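## Task

The cell is paused. Log: 02:44:04 MOVER delid N06 (N3), lid to LP2: done; 02:44:31 MOVER delid W06 (N1), lid to LP4: done; 02:44:58 MOVER delid W09 (N2), lid to LP3: done; 02:46:40 DISPENSER error, run aborted; 02:46:55 AUTO-RECOVER relid LP4 to N3: done; 02:47:20 AUTO-RECOVER relid LP3 to N1: done; 02:47:45 AUTO-RECOVER relid LP2 to N2: done; 02:48:16 AUTO-RECOVER stopped by watchdog. Lids carry no markings, so the log is the only record of which lid belongs to which plate. Seat every plate's own lid fully on it, leave each plate at the nest it began in, then press CONTINUE. If what the cameras show disagrees with the log, instead press CALL and leave every plate and lid exactly as found. Pressing RETRY, CONTINUE or SKIP fails the job if the gripper holds labware at that moment, or if any plate at a nest is not seated in it, or any lid there is not seated on a plate. Nothing may depend on the robot to stay in place at the end: release and move away (resting on the panel housing, the CALL key or the needed key is allowed).

## Robot and tools

Robot: one arm with six revolute joints and a two-finger gripper. There is only one arm, so each command row describes that arm alone.

Scene frame: origin on the table surface right under the arm base; +z up; +y points left when looking along +x. The arm base may be slightly tilted. The operator panel sits on the robot's left (+y side). Facing the panel, its keys from left to right are RETRY (white), CONTINUE (green), SKIP (yellow), CALL (blue). The first three end the job the instant one goes down; after CALL the job ends once the robot stops. A key must be pushed until it latches. Deck labels mark nests (N1, N2, ...) and lid parks (LP1, LP2, ...), placed in no fixed pattern, so read them from the images.

Tool execute_actions, argument actions: a list holding zero or one item. Empty list: no command, just returns the current state. A move item: {"rows": [[...]], "steps": n}, with 1 to 15 rows and steps at most 15 (default 15); each control step is 1/30 s, each row is applied for one step, and the final row repeats for any leftover steps. A wait item: {"steps": n} with no rows, n up to 300, counted from the previous result; time spent composing the reply counts toward it. Optional pictures (true/false) toggles camera images in the result. A refused call sends nothing.

Each row is exactly 7 plain numbers: six absolute joint target angles in radians (the same form Joint positions reports), in the order waist, shoulder, elbow, wrist pitch, wrist yaw, wrist roll, followed by the gripper opening. These are targets to go to, not offsets. Nominal ranges: waist -2.618 to 3.054, shoulder 0.000 to 3.142, elbow 0.000 to 3.142, wrist pitch -1.571 to 1.571, wrist yaw -1.571 to 1.571, wrist roll -2.094 to 2.094. A target more than 0.036 rad beyond an end, and further out than the joint's last reported angle, gets the call refused. True ends may differ from the stated ones by up to 0.036 rad either way; a joint pushed past its real end is stopped there and the result reports "joint sent to its limit" (possibly for an earlier move still running). No such line does not prove there is room left. The opening is a scale from -1 (closed) to +1 (fully open, pad gap 0.094 m).

Motion limits: per step the command fed to each joint stays within a fixed lead of its measured angle (waist 0.202, shoulder 0.258, elbow 0.238, wrist pitch 0.573, wrist yaw and roll 0.522 rad), and if the targets would move the gripper more than 70 mm from where it is, all are scaled back. Far targets therefore take several actions. The arm keeps heading for the last row sent while you think or wait, until it nearly stops or a step is HELD; only a new action makes it move further or push harder.

Result lines: Joint positions and Joint velocities list the six joints (rad, rad/s) then the pad gap (m, m/s). grip_measured is the measured opening on the command scale; it can be biased by about 1 mm of opening for the whole scene. To hold something, command an opening below grip_measured: roughly 0.03 below for a firm grip, less for a gentler one. Pad force tops out near 50 to 62 N (less for parts under about 2 mm thick). "joint command not followed" means the clearance checker altered or blocked targets (mounts and posts count as arm). HELD marks steps where your row was not fully sent. MOTOR HOT appears from 75 °C; OVER-TEMPERATURE FAULT means the arm was stopped (at 90 °C for 10 s; at 100 °C the arm and gripper go limp and it falls). Holding loads heats motors, even while idle, so don't hang on to lids longer than needed.

Tool zoom_image: camera ("cam_high" or "cam_wrist") and region [x0, y0, x1, y1] in pixels of that camera's latest full image, origin top-left, at most 504 by 504. cam_high is a fixed overhead view, 672x504; cam_wrist is a fisheye on the wrist, 616x616 (its pose is not given). Calibration for cam_high places it at about [0.170, -0.112, 1.373] looking down.

Tool finished_scene: argument scene, the current scene's number; it ends that scene irreversibly and the result tells whether the job succeeded and gives the next task.

Suggested order: look and zoom to find nests, parks, plates and lids and check them against the log; work out which lid sits where and which plate it belongs to; move lids one at a time (using a free park as a buffer) and seat each fully; release, lift clear, then press CONTINUE, or press CALL if the scene disagrees with the log. Avoid dropping lids, slamming or pressing hard, knocking anything off the table, and pressing a go key while holding labware or with anything unseated.

Each tool is called after "Emit:" as a command line: name --argument value for each argument, lists and objects as JSON in quotes; but a table of rows of numbers goes row by row, as --pt "numbers of a row", without its own name.

## Session

I'll start by looking at the current state.

Emit:
execute_actions --actions '[]'

Scene clock: 0.00 s of 9600.00 s.
grip_measured=+1.000
Joint positions: [ 1.413  1.441  0.684 -1.214  1.373  0.408  0.094]
Joint velocities: [-0.007  0.007  0.002 -0.022 -0.066 -0.007  0.   ]

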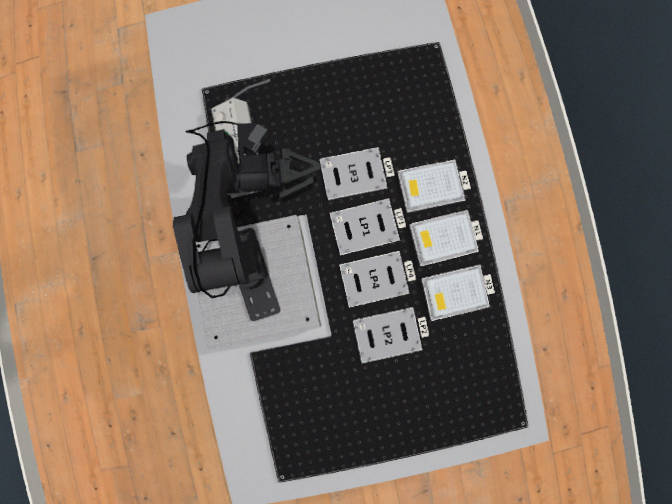

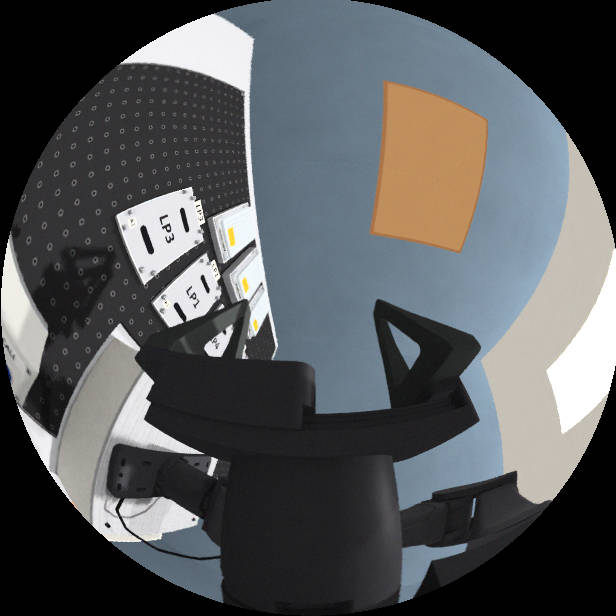

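Emit:
zoom_image --camera "cam_high" --region '[300, 130, 520, 370]'

Emit:
zoom_image --camera "cam_high" --region '[160, 60, 340, 360]'

Region (300, 130, 520, 370) of cam_high's 672x504 image, scaled by 2.100, with more detail than that image has; it fills the left 462 columns of this view, and the rest is white.

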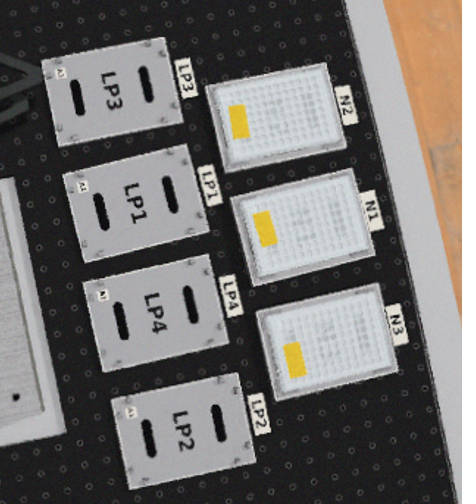

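Region (160, 60, 340, 360) of cam_high's 672x504 image, scaled by 1.680, with more detail than that image has; it fills the left 302 columns of this view, and the rest is white.

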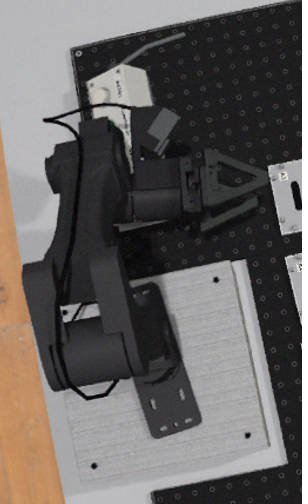

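Emit:
execute_actions --actions '[{"rows": [[0.0, 1.6, 1.4, -1.2, 0.0, 0.0, 1.0]], "steps": 15}]' --pictures false

Scene clock: 23.03 s of 9600.00 s.
grip_measured=+1.000
Joint positions: [ 0.384  1.612  1.405 -1.163  0.114  0.018  0.094]
Joint velocities: [-2.078 -0.007 -0.017  0.022 -0.769 -0.022  0.   ]
Steps of this call (steps 1 to 90: nothing new was sent; then 19.53 s passed at rest; steps 91 to 105: all 15 steps of this action). Readings (joint positions):
91: [1.383 1.461 0.719 -1.231 1.289 0.344]
92: [1.315 1.507 0.788 -1.237 1.180 0.273]
94: [1.174 1.588 0.948 -1.227 0.969 0.172]
98: [0.892 1.626 1.257 -1.206 0.547 0.068]
105: the state above

Emit:
execute_actions --actions '[{"steps": 30}]'

Scene clock: 24.03 s of 9600.00 s.
grip_measured=+1.000
Joint positions: [-0.005  1.612  1.405 -1.184  0.006  0.007  0.094]
Joint velocities: [-0.017  0.002 -0.002  0.037  0.022 -0.095  0.   ]
Steps of this call (steps 1 to 30: the robot went on to your last target). Readings (joint positions):
1: [0.310 1.612 1.405 -1.163 0.091 0.015]
2: [0.235 1.612 1.405 -1.163 0.073 0.013]
4: [0.090 1.612 1.405 -1.163 0.050 0.011]
8: [-0.028 1.612 1.405 -1.172 0.045 0.011]
30: the state above
The arm was judged still, so your last target was given up. Only a new action makes it travel on or press farther. Fingers that are still opening or closing keep moving.

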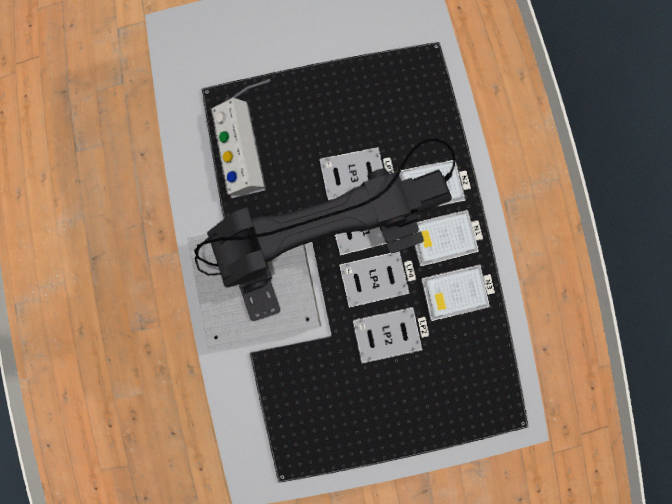

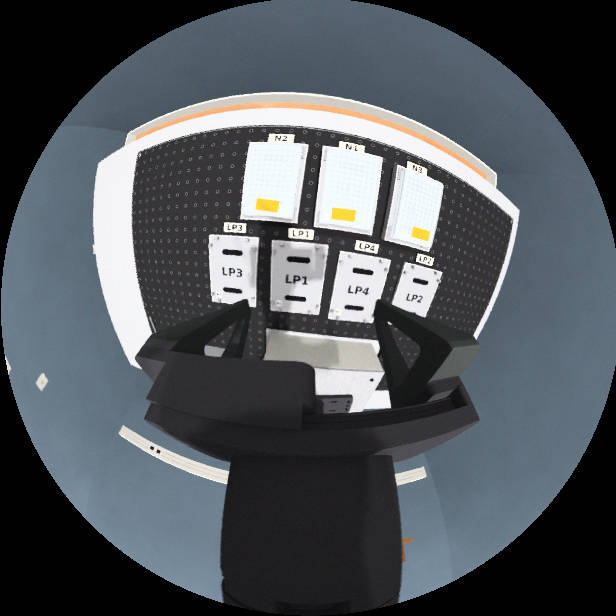

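Emit:
zoom_image --camera "cam_high" --region '[180, 120, 500, 340]'

Region (180, 120, 500, 340) of cam_high's 672x504 image, scaled by 1.575, with more detail than that image has; it fills the top 346 rows of this view, and the rest is white.

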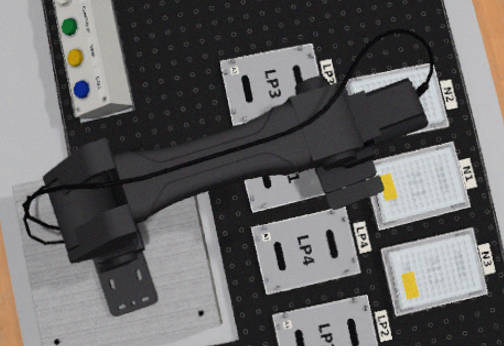

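Emit:
execute_actions --actions '[{"rows": [[0.1, 2.3, 2.2, -1.47, 0.0, 0.0, 1.0]], "steps": 15}]' --pictures false

Emit:
execute_actions --actions '[{"steps": 20}]'

Scene clock: 43.87 s of 9600.00 s.
grip_measured=+1.000
Joint positions: [ 0.106  2.351  2.155 -1.436  0.001  0.005  0.094]
Joint velocities: [ 0.002 -0.076  0.208 -0.168 -0.051 -0.022  0.   ]
Steps of this call (steps 1 to 90: nothing new was sent; then 16.33 s passed at rest; steps 91 to 105: all 15 steps of this action). Readings (joint positions):
91: [0.005 1.645 1.449 -1.246 0.011 0.007]
92: [0.025 1.710 1.535 -1.320 0.013 0.007]
94: [0.071 1.868 1.714 -1.378 0.010 0.006]
98: [0.107 2.207 2.064 -1.410 0.002 0.005]
105: the state above

Scene clock: 44.53 s of 9600.00 s.
grip_measured=+1.000
Joint positions: [ 0.106  2.328  2.176 -1.453  0.001  0.005  0.094]
Joint velocities: [-0.012 -0.012 -0.002 -0.051  0.007 -0.051  0.   ]
Steps of this call (steps 1 to 20: the robot went on to your last target). Readings (joint positions):
1: [0.106 2.348 2.161 -1.440 0.001 0.005]
2: [0.106 2.344 2.166 -1.443 0.001 0.005]
4: [0.106 2.335 2.172 -1.446 0.001 0.005]
8: [0.106 2.328 2.176 -1.450 0.001 0.005]
20: the state above

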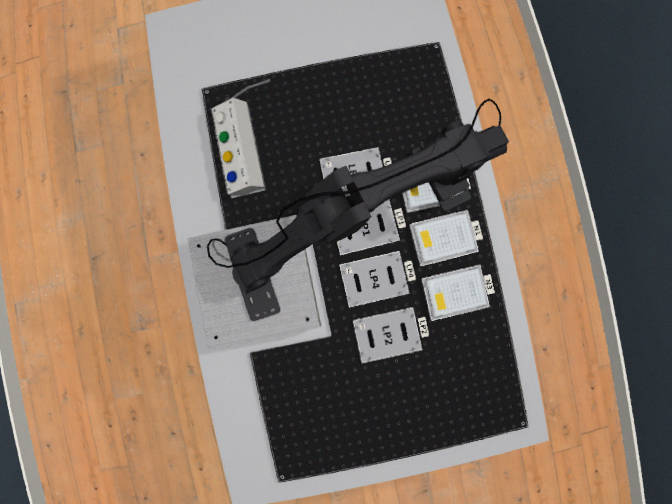

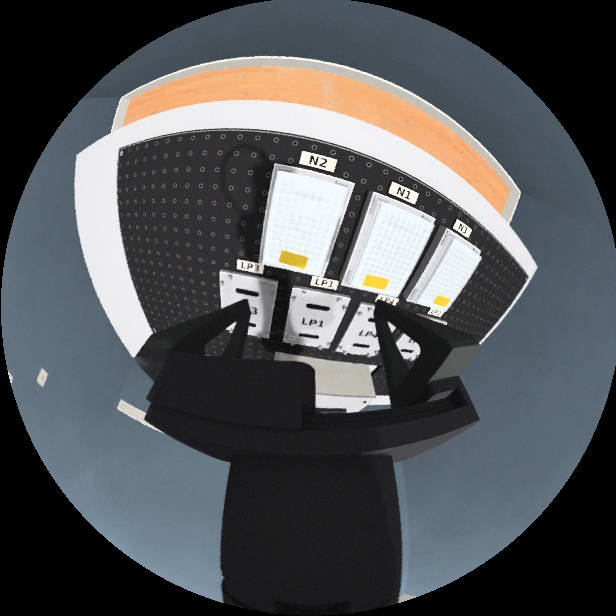

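Emit:
execute_actions --actions '[{"rows": [[0.106, 2.331, 1.982, -1.222, 0.0, 0.2, 1.0]], "steps": 15}]' --pictures false

Emit:
execute_actions --actions '[{"steps": 20}]'

Scene clock: 55.40 s of 9600.00 s.
grip_measured=+1.000
Joint positions: [ 0.106  2.354  1.975 -1.251  0.001  0.186  0.094]
Joint velocities: [-0.017  0.012  0.007  0.125  0.007  0.037  0.   ]
Steps of this call (steps 1 to 15: the robot went on to your last target; steps 16 to 90: nothing new was sent; then 7.37 s passed at rest; steps 91 to 105: all 15 steps of this action). Readings (joint positions):
91: [0.106 2.320 2.141 -1.417 0.001 0.034]
92: [0.106 2.307 2.091 -1.374 0.001 0.066]
94: [0.106 2.313 2.023 -1.328 0.001 0.112]
98: [0.106 2.352 1.977 -1.284 0.001 0.160]
105: the state above

Scene clock: 56.07 s of 9600.00 s.
grip_measured=+1.000
Joint positions: [ 0.106  2.354  1.975 -1.243  0.001  0.193  0.094]
Joint velocities: [ 0.012 -0.022 -0.007  0.037 -0.037 -0.037  0.   ]
Steps of this call (steps 1 to 15: the robot went on to your last target; steps 16 to 20: nothing new was sent). Readings (joint positions):
1: [0.106 2.354 1.975 -1.249 0.001 0.188]
2: [0.106 2.354 1.975 -1.247 0.001 0.189]
4: [0.106 2.354 1.975 -1.246 0.001 0.190]
8: [0.106 2.354 1.975 -1.244 0.001 0.192]
20: the state above
The arm was judged still, so your last target was given up. Only a new action makes it travel on or press farther. Fingers that are still opening or closing keep moving.

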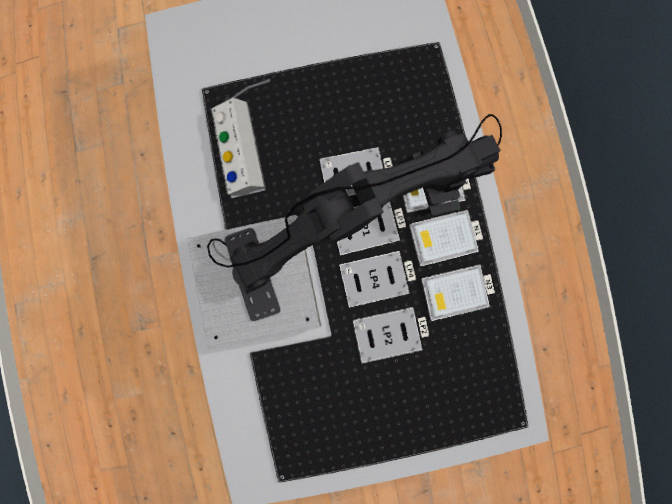

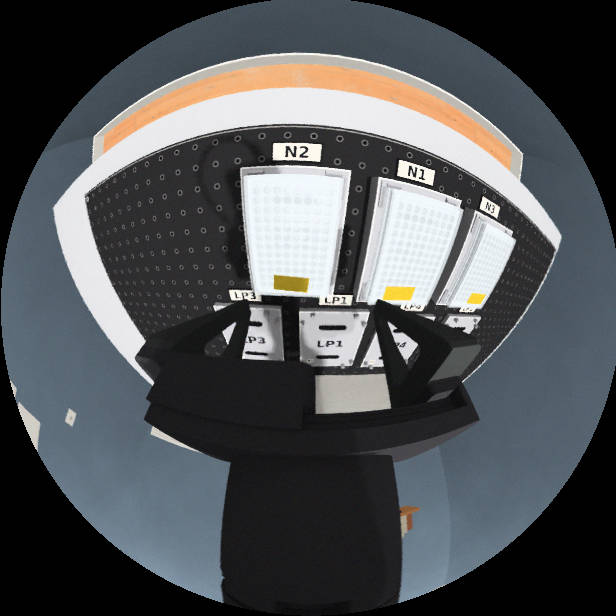

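Emit:
zoom_image --camera "cam_high" --region '[380, 110, 520, 250]'

Region (380, 110, 520, 250) of cam_high's 672x504 image, scaled by 3.600, with more detail than that image has.

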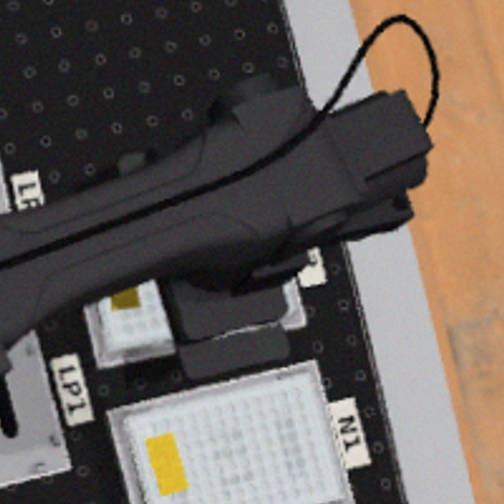

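Emit:
execute_actions --actions '[{"rows": [[0.126, 2.347, 1.929, -1.102, 0.0, 0.2, 1.0]], "steps": 15}]' --pictures false

Emit:
execute_actions --actions '[{"steps": 20}]'

Scene clock: 66.23 s of 9600.00 s.
grip_measured=+1.000
Joint positions: [ 0.121  2.354  1.933 -1.127  0.001  0.193  0.094]
Joint velocities: [ 0.002  0.007  0.002  0.022  0.007 -0.066  0.   ]
Steps of this call (steps 1 to 90: nothing new was sent; then 6.67 s passed at rest; steps 91 to 105: all 15 steps of this action). Readings (joint positions):
91: [0.107 2.354 1.967 -1.229 0.001 0.193]
92: [0.108 2.354 1.959 -1.207 0.001 0.193]
94: [0.112 2.354 1.941 -1.173 0.001 0.193]
98: [0.120 2.354 1.933 -1.146 0.001 0.193]
105: the state above

Scene clock: 66.90 s of 9600.00 s.
grip_measured=+1.000
Joint positions: [ 0.121  2.354  1.933 -1.123  0.001  0.193  0.094]
Joint velocities: [ 0.002 -0.007  0.007  0.007  0.007 -0.051  0.   ]
Steps of this call (steps 1 to 15: the robot went on to your last target; steps 16 to 20: nothing new was sent). Readings (joint positions):
1: [0.121 2.354 1.933 -1.126 0.001 0.193]
2: [0.121 2.354 1.933 -1.125 0.001 0.193]
4: [0.121 2.354 1.933 -1.125 0.001 0.193]
8: [0.121 2.354 1.933 -1.124 0.001 0.193]
20: the state above
The arm was judged still, so your last target was given up. Only a new action makes it travel on or press farther. Fingers that are still opening or closing keep moving.

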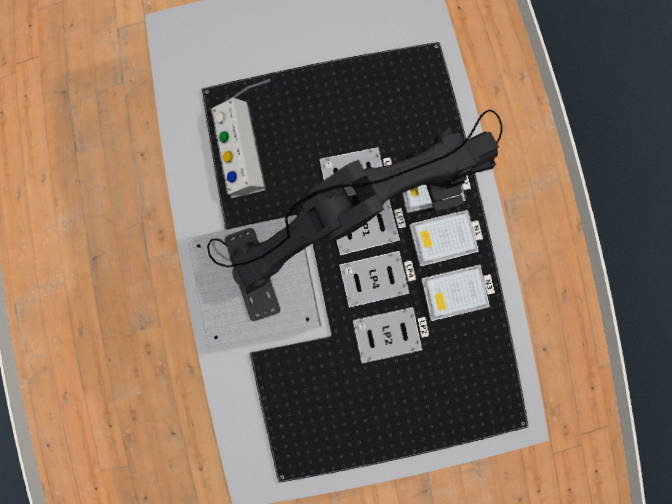

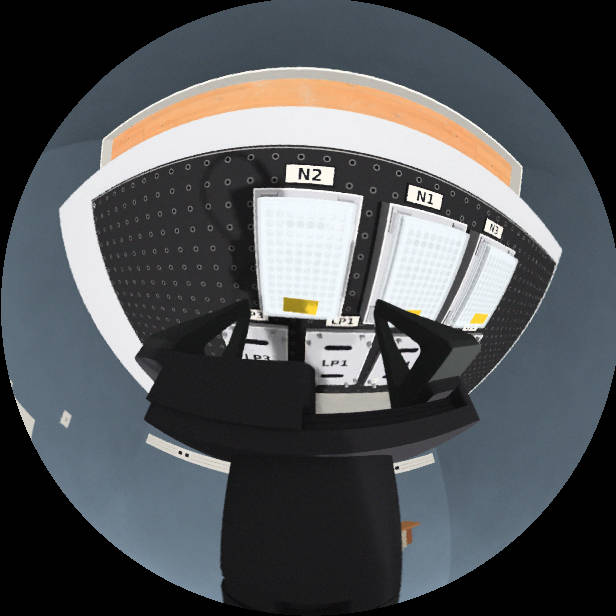

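Emit:
execute_actions --actions '[{"rows": [[0.126, 2.454, 2.068, -1.145, 0.0, 0.2, 1.0]], "steps": 15}]' --pictures false

Emit:
execute_actions --actions '[{"steps": 20}]'

Scene clock: 74.43 s of 9600.00 s.
grip_measured=+1.000
Joint positions: [ 0.121  2.459  2.043 -1.136  0.001  0.193  0.094]
Joint velocities: [-0.017  0.007  0.012 -0.037 -0.007  0.007  0.   ]
Steps of this call (steps 1 to 90: nothing new was sent; then 4.03 s passed at rest; steps 91 to 105: all 15 steps of this action). Readings (joint positions):
91: [0.121 2.367 1.956 -1.140 0.001 0.193]
92: [0.121 2.391 1.994 -1.147 0.001 0.193]
94: [0.121 2.426 2.038 -1.137 0.001 0.193]
98: [0.121 2.454 2.043 -1.136 0.001 0.193]
105: the state above

Scene clock: 75.10 s of 9600.00 s.
grip_measured=+1.000
Joint positions: [ 0.121  2.459  2.043 -1.136  0.001  0.193  0.094]
Joint velocities: [ 0.007 -0.022 -0.002 -0.007  0.007 -0.037  0.   ]
Steps of this call (steps 1 to 15: the robot went on to your last target; steps 16 to 20: nothing new was sent). Readings (joint positions):
1: [0.121 2.459 2.043 -1.136 0.001 0.193]
2: [0.121 2.459 2.043 -1.136 0.001 0.193]
4: [0.121 2.459 2.043 -1.136 0.001 0.193]
8: [0.121 2.459 2.043 -1.136 0.001 0.193]
20: the state above
The arm was judged still, so your last target was given up. Only a new action makes it travel on or press farther. Fingers that are still opening or closing keep moving.

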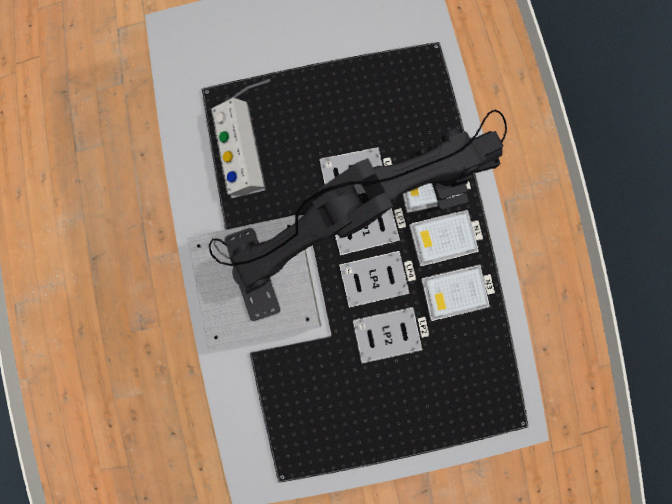

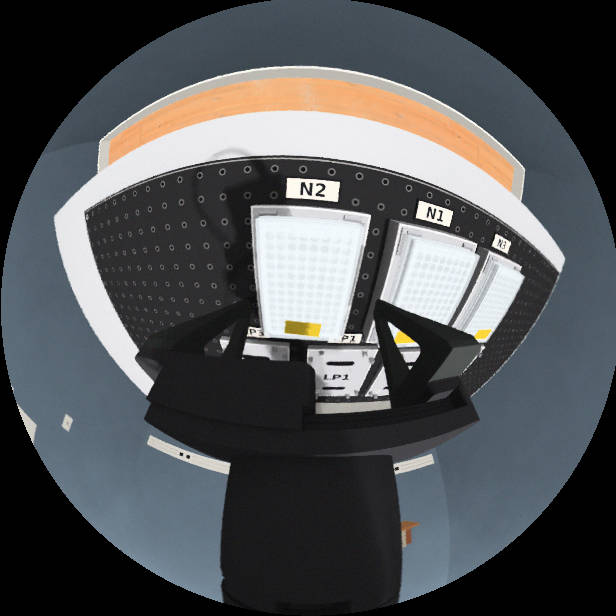

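Emit:
execute_actions --actions '[{"rows": [[0.126, 2.545, 2.171, -1.175, 0.0, 0.2, 1.0]], "steps": 15}]' --pictures false

Emit:
execute_actions --actions '[{"steps": 20}]'

Scene clock: 80.10 s of 9600.00 s.
grip_measured=+1.000
Joint positions: [ 0.121  2.547  2.145 -1.16   0.001  0.194  0.094]
Joint velocities: [-0.017 -0.002 -0.012  0.051  0.037 -0.037  0.   ]
Steps of this call (steps 1 to 90: nothing new was sent; then 1.50 s passed at rest; steps 91 to 105: all 15 steps of this action). Readings (joint positions):
91: [0.121 2.471 2.066 -1.152 0.001 0.194]
92: [0.121 2.492 2.101 -1.161 0.001 0.194]
94: [0.121 2.521 2.140 -1.158 0.001 0.194]
98: [0.121 2.543 2.145 -1.159 0.001 0.194]
105: the state above

Scene clock: 80.77 s of 9600.00 s.
grip_measured=+1.000
Joint positions: [ 0.121  2.547  2.145 -1.16   0.001  0.194  0.094]
Joint velocities: [ 0.012  0.002 -0.012  0.066 -0.007  0.007  0.   ]
Steps of this call (steps 1 to 15: the robot went on to your last target; steps 16 to 20: nothing new was sent). Readings (joint positions):
1: [0.121 2.547 2.145 -1.160 0.001 0.194]
2: [0.121 2.547 2.145 -1.160 0.001 0.194]
4: [0.121 2.547 2.145 -1.160 0.001 0.194]
8: [0.121 2.547 2.145 -1.160 0.001 0.194]
20: the state above
The arm was judged still, so your last target was given up. Only a new action makes it travel on or press farther. Fingers that are still opening or closing keep moving.

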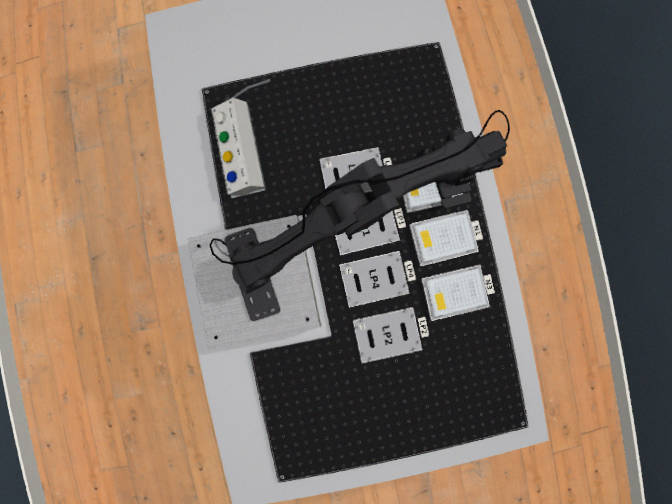

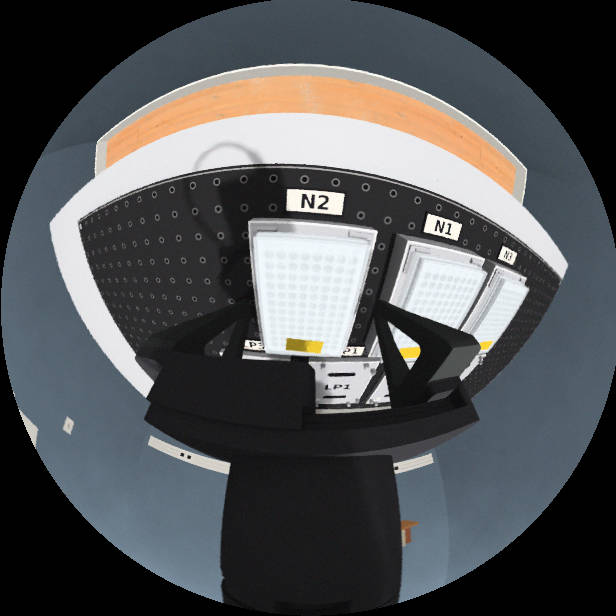

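Emit:
zoom_image --camera "cam_wrist" --region '[180, 180, 440, 400]'

Region (180, 180, 440, 400) of cam_wrist's 616x616 image, scaled by 1.938, with more detail than that image has; it fills the top 426 rows of this view, and the rest is white.

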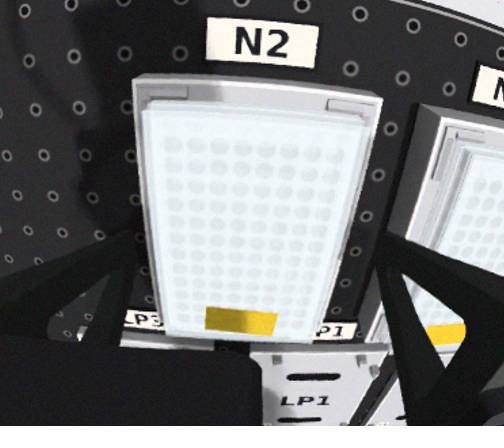

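Emit:
execute_actions --actions '[{"rows": [[0.134, 2.564, 2.159, -1.152, 0.0, 0.2, 1.0]], "steps": 15}]' --pictures false

Emit:
execute_actions --actions '[{"steps": 20}]'

Scene clock: 86.57 s of 9600.00 s.
grip_measured=+1.000
Joint positions: [ 0.126  2.547  2.145 -1.16   0.001  0.194  0.094]
Joint velocities: [-0.002 -0.012 -0.007 -0.022  0.022  0.022  0.   ]
Steps of this call (steps 1 to 90: nothing new was sent; then 2.30 s passed at rest; steps 91 to 105: all 15 steps of this action). Readings (joint positions):
91: [0.121 2.547 2.145 -1.160 0.001 0.194]
92: [0.121 2.547 2.145 -1.160 0.001 0.194]
94: [0.123 2.547 2.145 -1.160 0.001 0.194]
98: [0.126 2.547 2.145 -1.160 0.001 0.194]
105: the state above

Scene clock: 87.23 s of 9600.00 s.
grip_measured=+1.000
Joint positions: [ 0.126  2.547  2.145 -1.16   0.001  0.194  0.094]
Joint velocities: [ 0.022 -0.012  0.002  0.007  0.066 -0.11   0.   ]
Steps of this call (steps 1 to 15: the robot went on to your last target; steps 16 to 20: nothing new was sent). Readings (joint positions):
1: [0.126 2.547 2.145 -1.160 0.001 0.194]
2: [0.126 2.547 2.145 -1.160 0.001 0.194]
4: [0.126 2.547 2.145 -1.160 0.001 0.194]
8: [0.126 2.547 2.145 -1.160 0.001 0.194]
20: the state above
The arm was judged still, so your last target was given up. Only a new action makes it travel on or press farther. Fingers that are still opening or closing keep moving.

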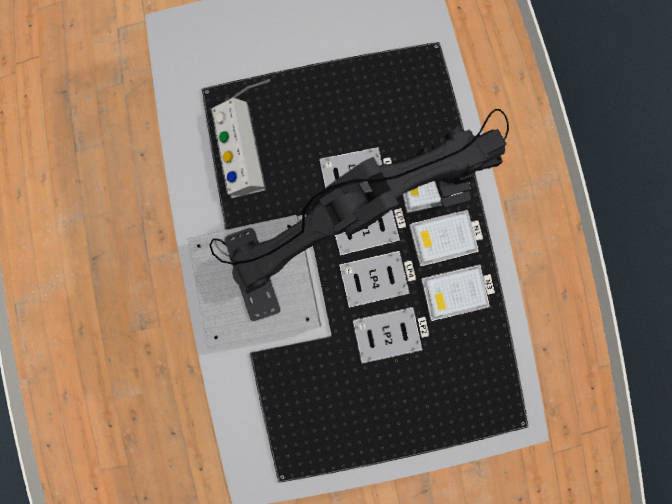

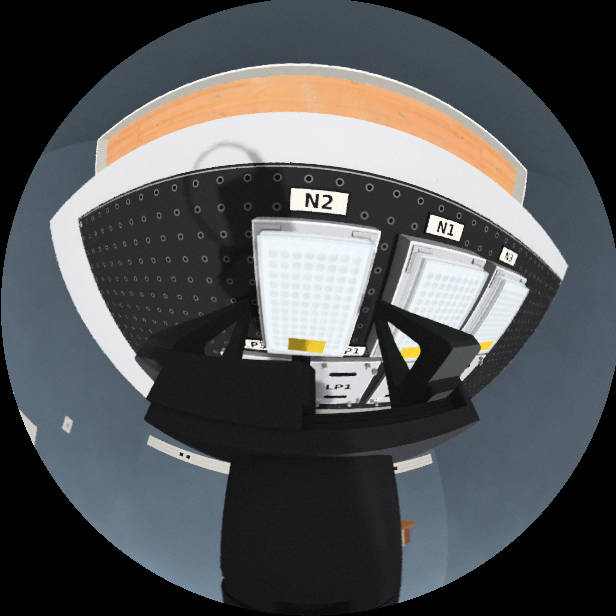

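Emit:
execute_actions --actions '[{"rows": [[0.134, 2.547, 2.097, -1.091, 0.0, 0.2, 1.0]], "steps": 15}]' --pictures false

Emit:
execute_actions --actions '[{"steps": 20}]'

Scene clock: 91.33 s of 9600.00 s.
grip_measured=+1.000
Joint positions: [ 0.126  2.547  2.1   -1.114  0.001  0.194  0.094]
Joint velocities: [-0.002  0.002 -0.012  0.022 -0.007 -0.037  0.   ]
Steps of this call (steps 1 to 90: nothing new was sent; then 0.60 s passed at rest; steps 91 to 105: all 15 steps of this action). Readings (joint positions):
91: [0.126 2.547 2.138 -1.152 0.001 0.194]
92: [0.126 2.547 2.130 -1.142 0.001 0.194]
94: [0.126 2.547 2.111 -1.129 0.001 0.194]
98: [0.126 2.547 2.100 -1.124 0.001 0.194]
105: the state above

Scene clock: 92.00 s of 9600.00 s.
grip_measured=+1.000
Joint positions: [ 0.126  2.547  2.1   -1.112  0.001  0.194  0.094]
Joint velocities: [-0.007 -0.002 -0.012  0.037 -0.022 -0.007  0.   ]
Steps of this call (steps 1 to 15: the robot went on to your last target; steps 16 to 20: nothing new was sent). Readings (joint positions):
1: [0.126 2.547 2.100 -1.113 0.001 0.194]
2: [0.126 2.547 2.100 -1.113 0.001 0.194]
4: [0.126 2.547 2.100 -1.113 0.001 0.194]
8: [0.126 2.547 2.100 -1.112 0.001 0.194]
20: the state above
The arm was judged still, so your last target was given up. Only a new action makes it travel on or press farther. Fingers that are still opening or closing keep moving.

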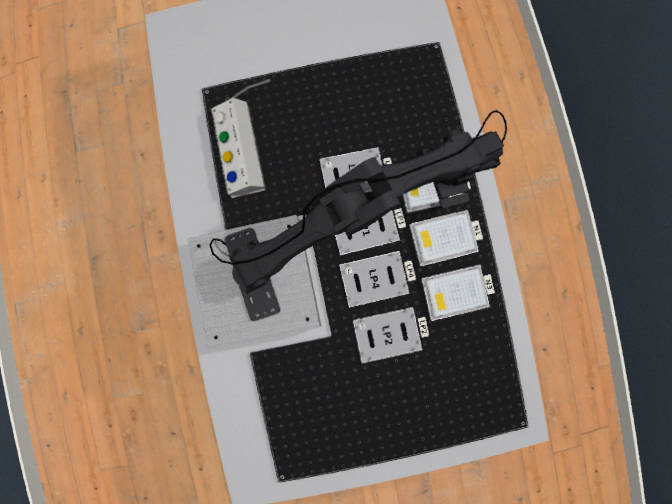

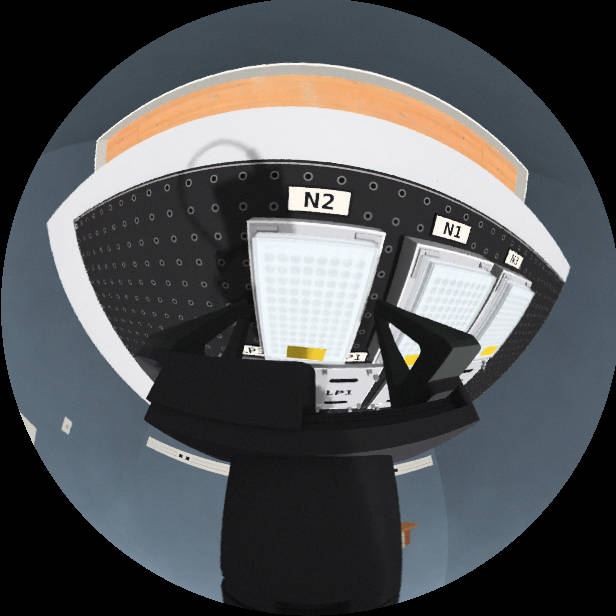

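Emit:
zoom_image --camera "cam_wrist" --region '[180, 180, 440, 400]'

Region (180, 180, 440, 400) of cam_wrist's 616x616 image, scaled by 1.938, with more detail than that image has; it fills the top 426 rows of this view, and the rest is white.

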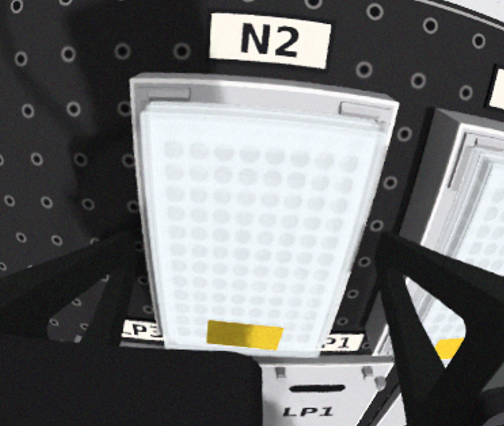

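Emit:
execute_actions --actions '[{"rows": [[0.134, 2.547, 2.04, -1.031, 0.0, 0.2, 1.0]], "steps": 15}]' --pictures false

Emit:
execute_actions --actions '[{"steps": 20}]'

Scene clock: 96.23 s of 9600.00 s.
grip_measured=+1.000
Joint positions: [ 0.126  2.551  2.042 -1.055  0.001  0.194  0.094]
Joint velocities: [ 0.012 -0.012 -0.002  0.051 -0.022  0.007  0.   ]
Steps of this call (steps 1 to 90: nothing new was sent; then 0.73 s passed at rest; steps 91 to 105: all 15 steps of this action). Readings (joint positions):
91: [0.126 2.547 2.091 -1.101 0.001 0.194]
92: [0.126 2.546 2.080 -1.088 0.001 0.194]
94: [0.126 2.547 2.057 -1.073 0.001 0.194]
98: [0.126 2.551 2.042 -1.067 0.001 0.194]
105: the state above

Scene clock: 96.90 s of 9600.00 s.
grip_measured=+1.000
Joint positions: [ 0.126  2.551  2.042 -1.052  0.001  0.194  0.094]
Joint velocities: [-0.012 -0.012 -0.012 -0.022  0.007  0.007  0.   ]
Steps of this call (steps 1 to 15: the robot went on to your last target; steps 16 to 20: nothing new was sent). Readings (joint positions):
1: [0.126 2.551 2.042 -1.054 0.001 0.194]
2: [0.126 2.551 2.042 -1.054 0.001 0.194]
4: [0.126 2.551 2.042 -1.053 0.001 0.194]
8: [0.126 2.551 2.042 -1.052 0.001 0.194]
20: the state above
The arm was judged still, so your last target was given up. Only a new action makes it travel on or press farther. Fingers that are still opening or closing keep moving.

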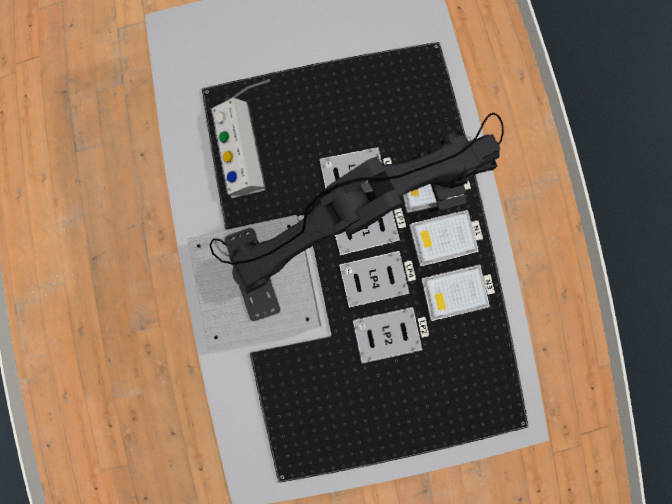

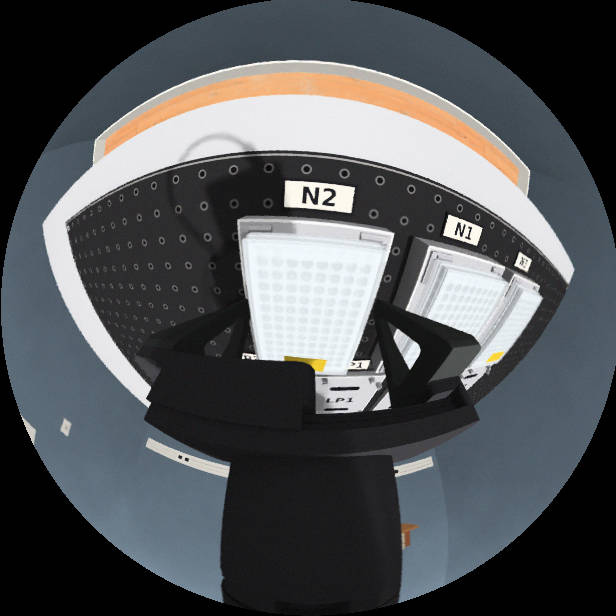

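Emit:
zoom_image --camera "cam_wrist" --region '[180, 180, 440, 400]'

Region (180, 180, 440, 400) of cam_wrist's 616x616 image, scaled by 1.938, with more detail than that image has; it fills the top 426 rows of this view, and the rest is white.

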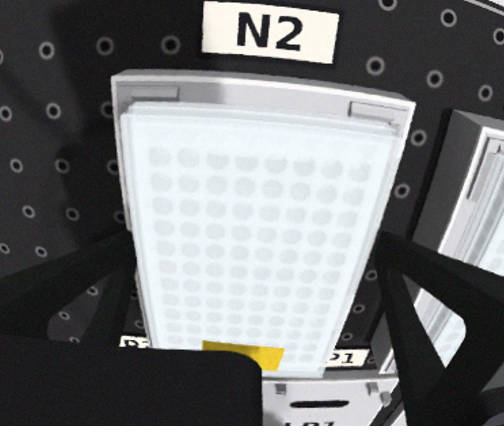

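Emit:
execute_actions --actions '[{"rows": [[0.134, 2.547, 2.04, -1.031, 0.0, 0.2, 0.7]], "steps": 15}]' --pictures false

Scene clock: 100.63 s of 9600.00 s.
grip_measured=+0.790
Joint positions: [ 0.127  2.551  2.042 -1.051 -0.001  0.195  0.084]
Joint velocities: [ 0.002 -0.002  0.002 -0.051  0.037 -0.022 -0.001]
Steps of this call (steps 1 to 90: nothing new was sent; then 0.23 s passed at rest; steps 91 to 105: all 15 steps of this action). Readings (joint positions):
91: [0.126 2.551 2.042 -1.052 0.001 0.194]
92: [0.126 2.551 2.042 -1.051 -0.001 0.195]
94: [0.127 2.551 2.042 -1.051 -0.001 0.195]
98: [0.127 2.551 2.042 -1.051 -0.001 0.195]
105: the state above

Emit:
execute_actions --actions '[{"rows": [[0.134, 2.547, 2.19, -1.19, 0.0, 0.2, 0.7]], "steps": 15}]' --pictures false

Emit:
execute_actions --actions '[{"steps": 15}]'

Scene clock: 102.33 s of 9600.00 s.
grip_measured=+0.790
Joint positions: [ 0.127  2.564  2.172 -1.168 -0.002  0.195  0.084]
Joint velocities: [-0.002  0.007 -0.002 -0.022 -0.022 -0.007  0.001]
Steps of this call (steps 1 to 15: the robot went on to your last target; steps 16 to 36: nothing new was sent; steps 37 to 51: all 15 steps of this action). Readings (joint positions):
37: [0.127 2.557 2.065 -1.076 -0.002 0.195]
38: [0.127 2.567 2.098 -1.103 -0.002 0.195]
40: [0.127 2.569 2.141 -1.126 -0.002 0.195]
44: [0.127 2.564 2.172 -1.144 -0.002 0.195]
51: the state above

Scene clock: 102.83 s of 9600.00 s.
grip_measured=+0.790
Joint positions: [ 0.127  2.564  2.172 -1.174 -0.002  0.195  0.084]
Joint velocities: [-0.002  0.002  0.007 -0.022 -0.022 -0.051 -0.001]
Steps of this call (steps 1 to 15: the robot went on to your last target). Readings (joint positions):
1: [0.127 2.564 2.172 -1.170 -0.002 0.195]
2: [0.127 2.564 2.172 -1.171 -0.002 0.195]
4: [0.127 2.564 2.172 -1.171 -0.002 0.195]
8: [0.127 2.564 2.172 -1.173 -0.002 0.195]
15: the state above
The arm was judged still, so your last target was given up. Only a new action makes it travel on or press farther. Fingers that are still opening or closing keep moving.

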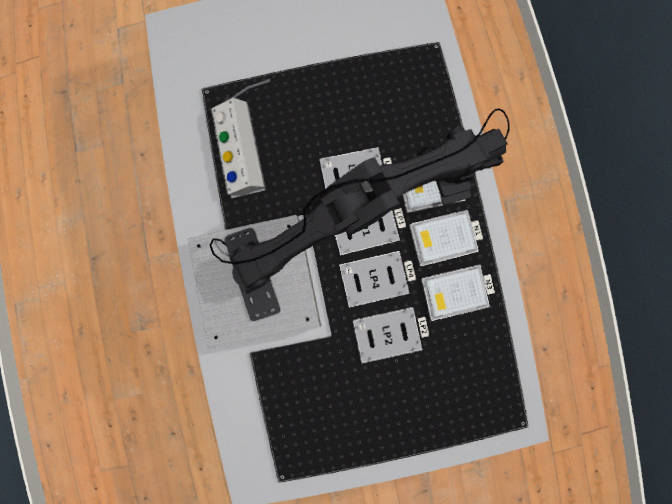

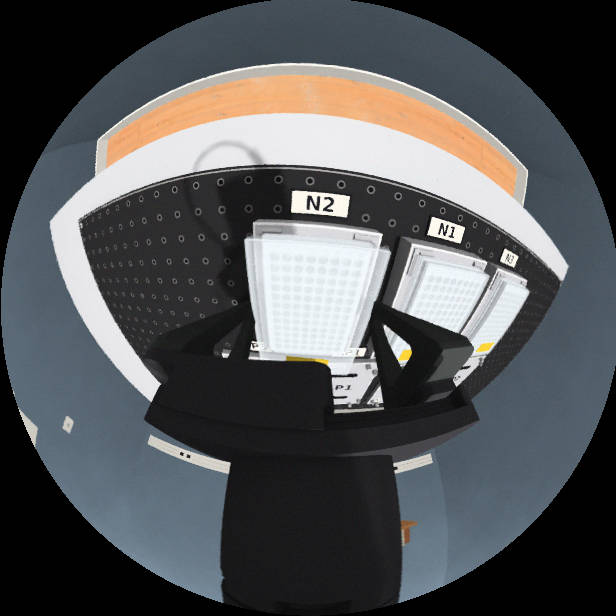

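Emit:
execute_actions --actions '[{"rows": [[-0.35, 1.86, 1.066, -0.76, 0.0, -0.28, 0.7]], "steps": 15}]' --pictures false

Emit:
execute_actions --actions '[{"steps": 25}]'

Scene clock: 111.73 s of 9600.00 s.
grip_measured=+0.790
Joint positions: [-0.392  1.877  1.285 -0.784  0.014 -0.222  0.084]
Joint velocities: [-0.462 -1.38  -2.063  0.227  0.168 -0.33   0.   ]
Steps of this call (steps 1 to 90: nothing new was sent; then 5.40 s passed at rest; steps 91 to 105: all 15 steps of this action). Readings (joint positions):
91: [0.118 2.546 2.140 -1.137 -0.005 0.155]
92: [0.107 2.517 2.087 -1.091 -0.010 0.106]
94: [0.060 2.448 1.980 -1.023 -0.014 0.024]
98: [-0.093 2.280 1.764 -0.916 -0.014 -0.096]
105: the state above

Scene clock: 112.57 s of 9600.00 s.
grip_measured=+0.790
Joint positions: [-0.351  1.877  1.049 -0.779  0.007 -0.273  0.084]
Joint velocities: [ 0.002 -0.002  0.002  0.037 -0.007  0.066 -0.001]
Steps of this call (steps 1 to 25: the robot went on to your last target). Readings (joint positions):
1: [-0.400 1.842 1.218 -0.782 0.019 -0.231]
2: [-0.396 1.830 1.163 -0.782 0.019 -0.239]
4: [-0.374 1.845 1.088 -0.784 0.016 -0.252]
8: [-0.351 1.877 1.049 -0.788 0.007 -0.265]
25: the state above

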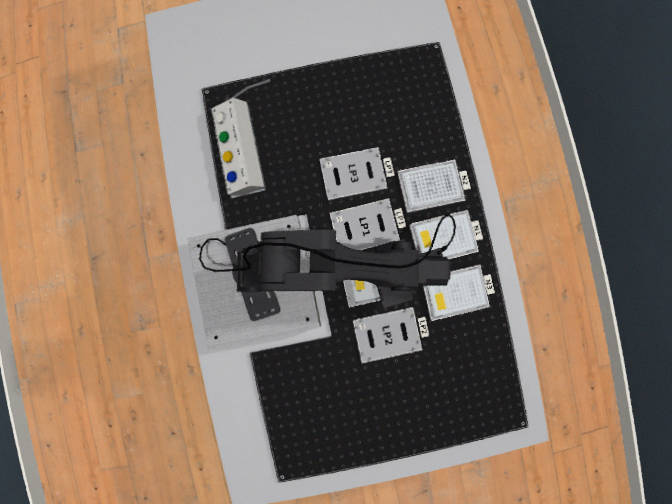

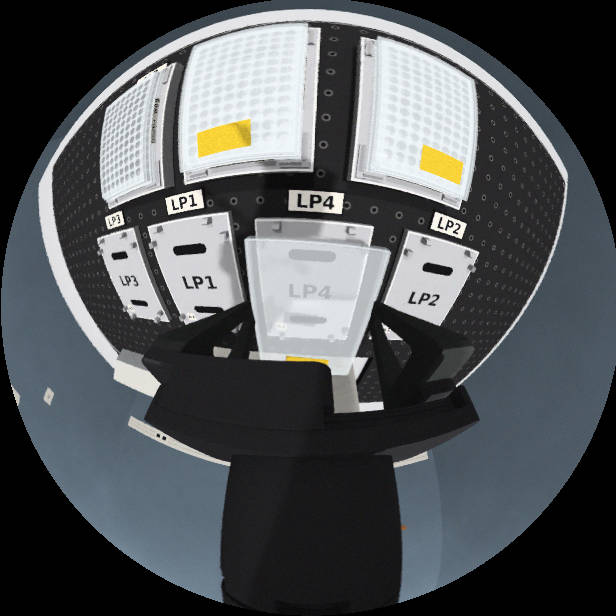

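Emit:
execute_actions --actions '[{"rows": [[-0.35, 1.955, 1.033, -0.625, 0.0, -0.28, 0.7]], "steps": 15}]' --pictures false

Emit:
execute_actions --actions '[{"steps": 20}]'

Scene clock: 117.60 s of 9600.00 s.
grip_measured=+0.790
Joint positions: [-0.351  1.956  1.037 -0.65   0.007 -0.273  0.084]
Joint velocities: [-0.002 -0.002 -0.002 -0.007  0.037  0.037  0.   ]
Steps of this call (steps 1 to 15: the robot went on to your last target; steps 16 to 90: nothing new was sent; then 1.53 s passed at rest; steps 91 to 105: all 15 steps of this action). Readings (joint positions):
91: [-0.351 1.882 1.048 -0.767 0.007 -0.273]
92: [-0.351 1.895 1.048 -0.743 0.007 -0.273]
94: [-0.351 1.929 1.048 -0.701 0.007 -0.273]
98: [-0.351 1.956 1.038 -0.668 0.007 -0.273]
105: the state above

Scene clock: 118.27 s of 9600.00 s.
grip_measured=+0.790
Joint positions: [-0.351  1.956  1.037 -0.646  0.007 -0.273  0.084]
Joint velocities: [ 0.007 -0.002 -0.002  0.037 -0.037 -0.051 -0.   ]
Steps of this call (steps 1 to 15: the robot went on to your last target; steps 16 to 20: nothing new was sent). Readings (joint positions):
1: [-0.351 1.956 1.037 -0.649 0.007 -0.273]
2: [-0.351 1.956 1.037 -0.648 0.007 -0.273]
4: [-0.351 1.956 1.037 -0.647 0.007 -0.273]
8: [-0.351 1.956 1.037 -0.647 0.007 -0.273]
20: the state above
The arm was judged still, so your last target was given up. Only a new action makes it travel on or press farther. Fingers that are still opening or closing keep moving.

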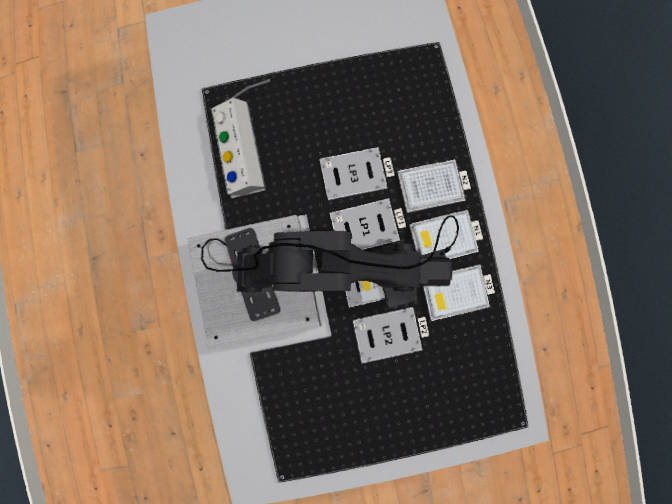

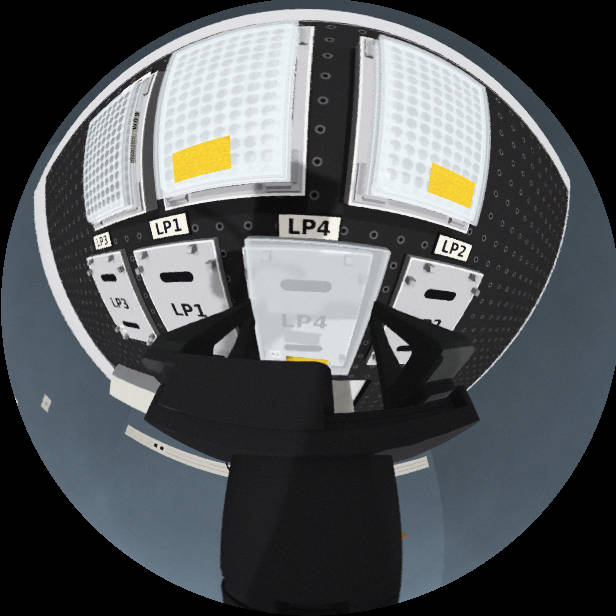

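Emit:
zoom_image --camera "cam_wrist" --region '[180, 200, 440, 400]'

Region (180, 200, 440, 400) of cam_wrist's 616x616 image, scaled by 1.938, with more detail than that image has; it fills the top 388 rows of this view, and the rest is white.

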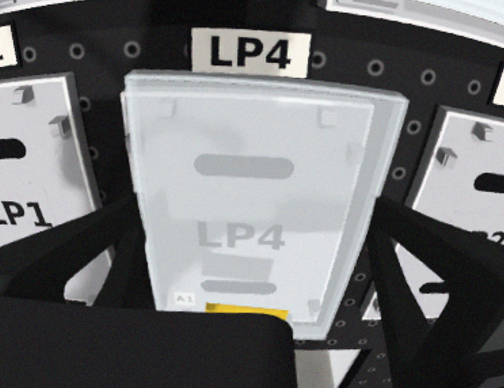

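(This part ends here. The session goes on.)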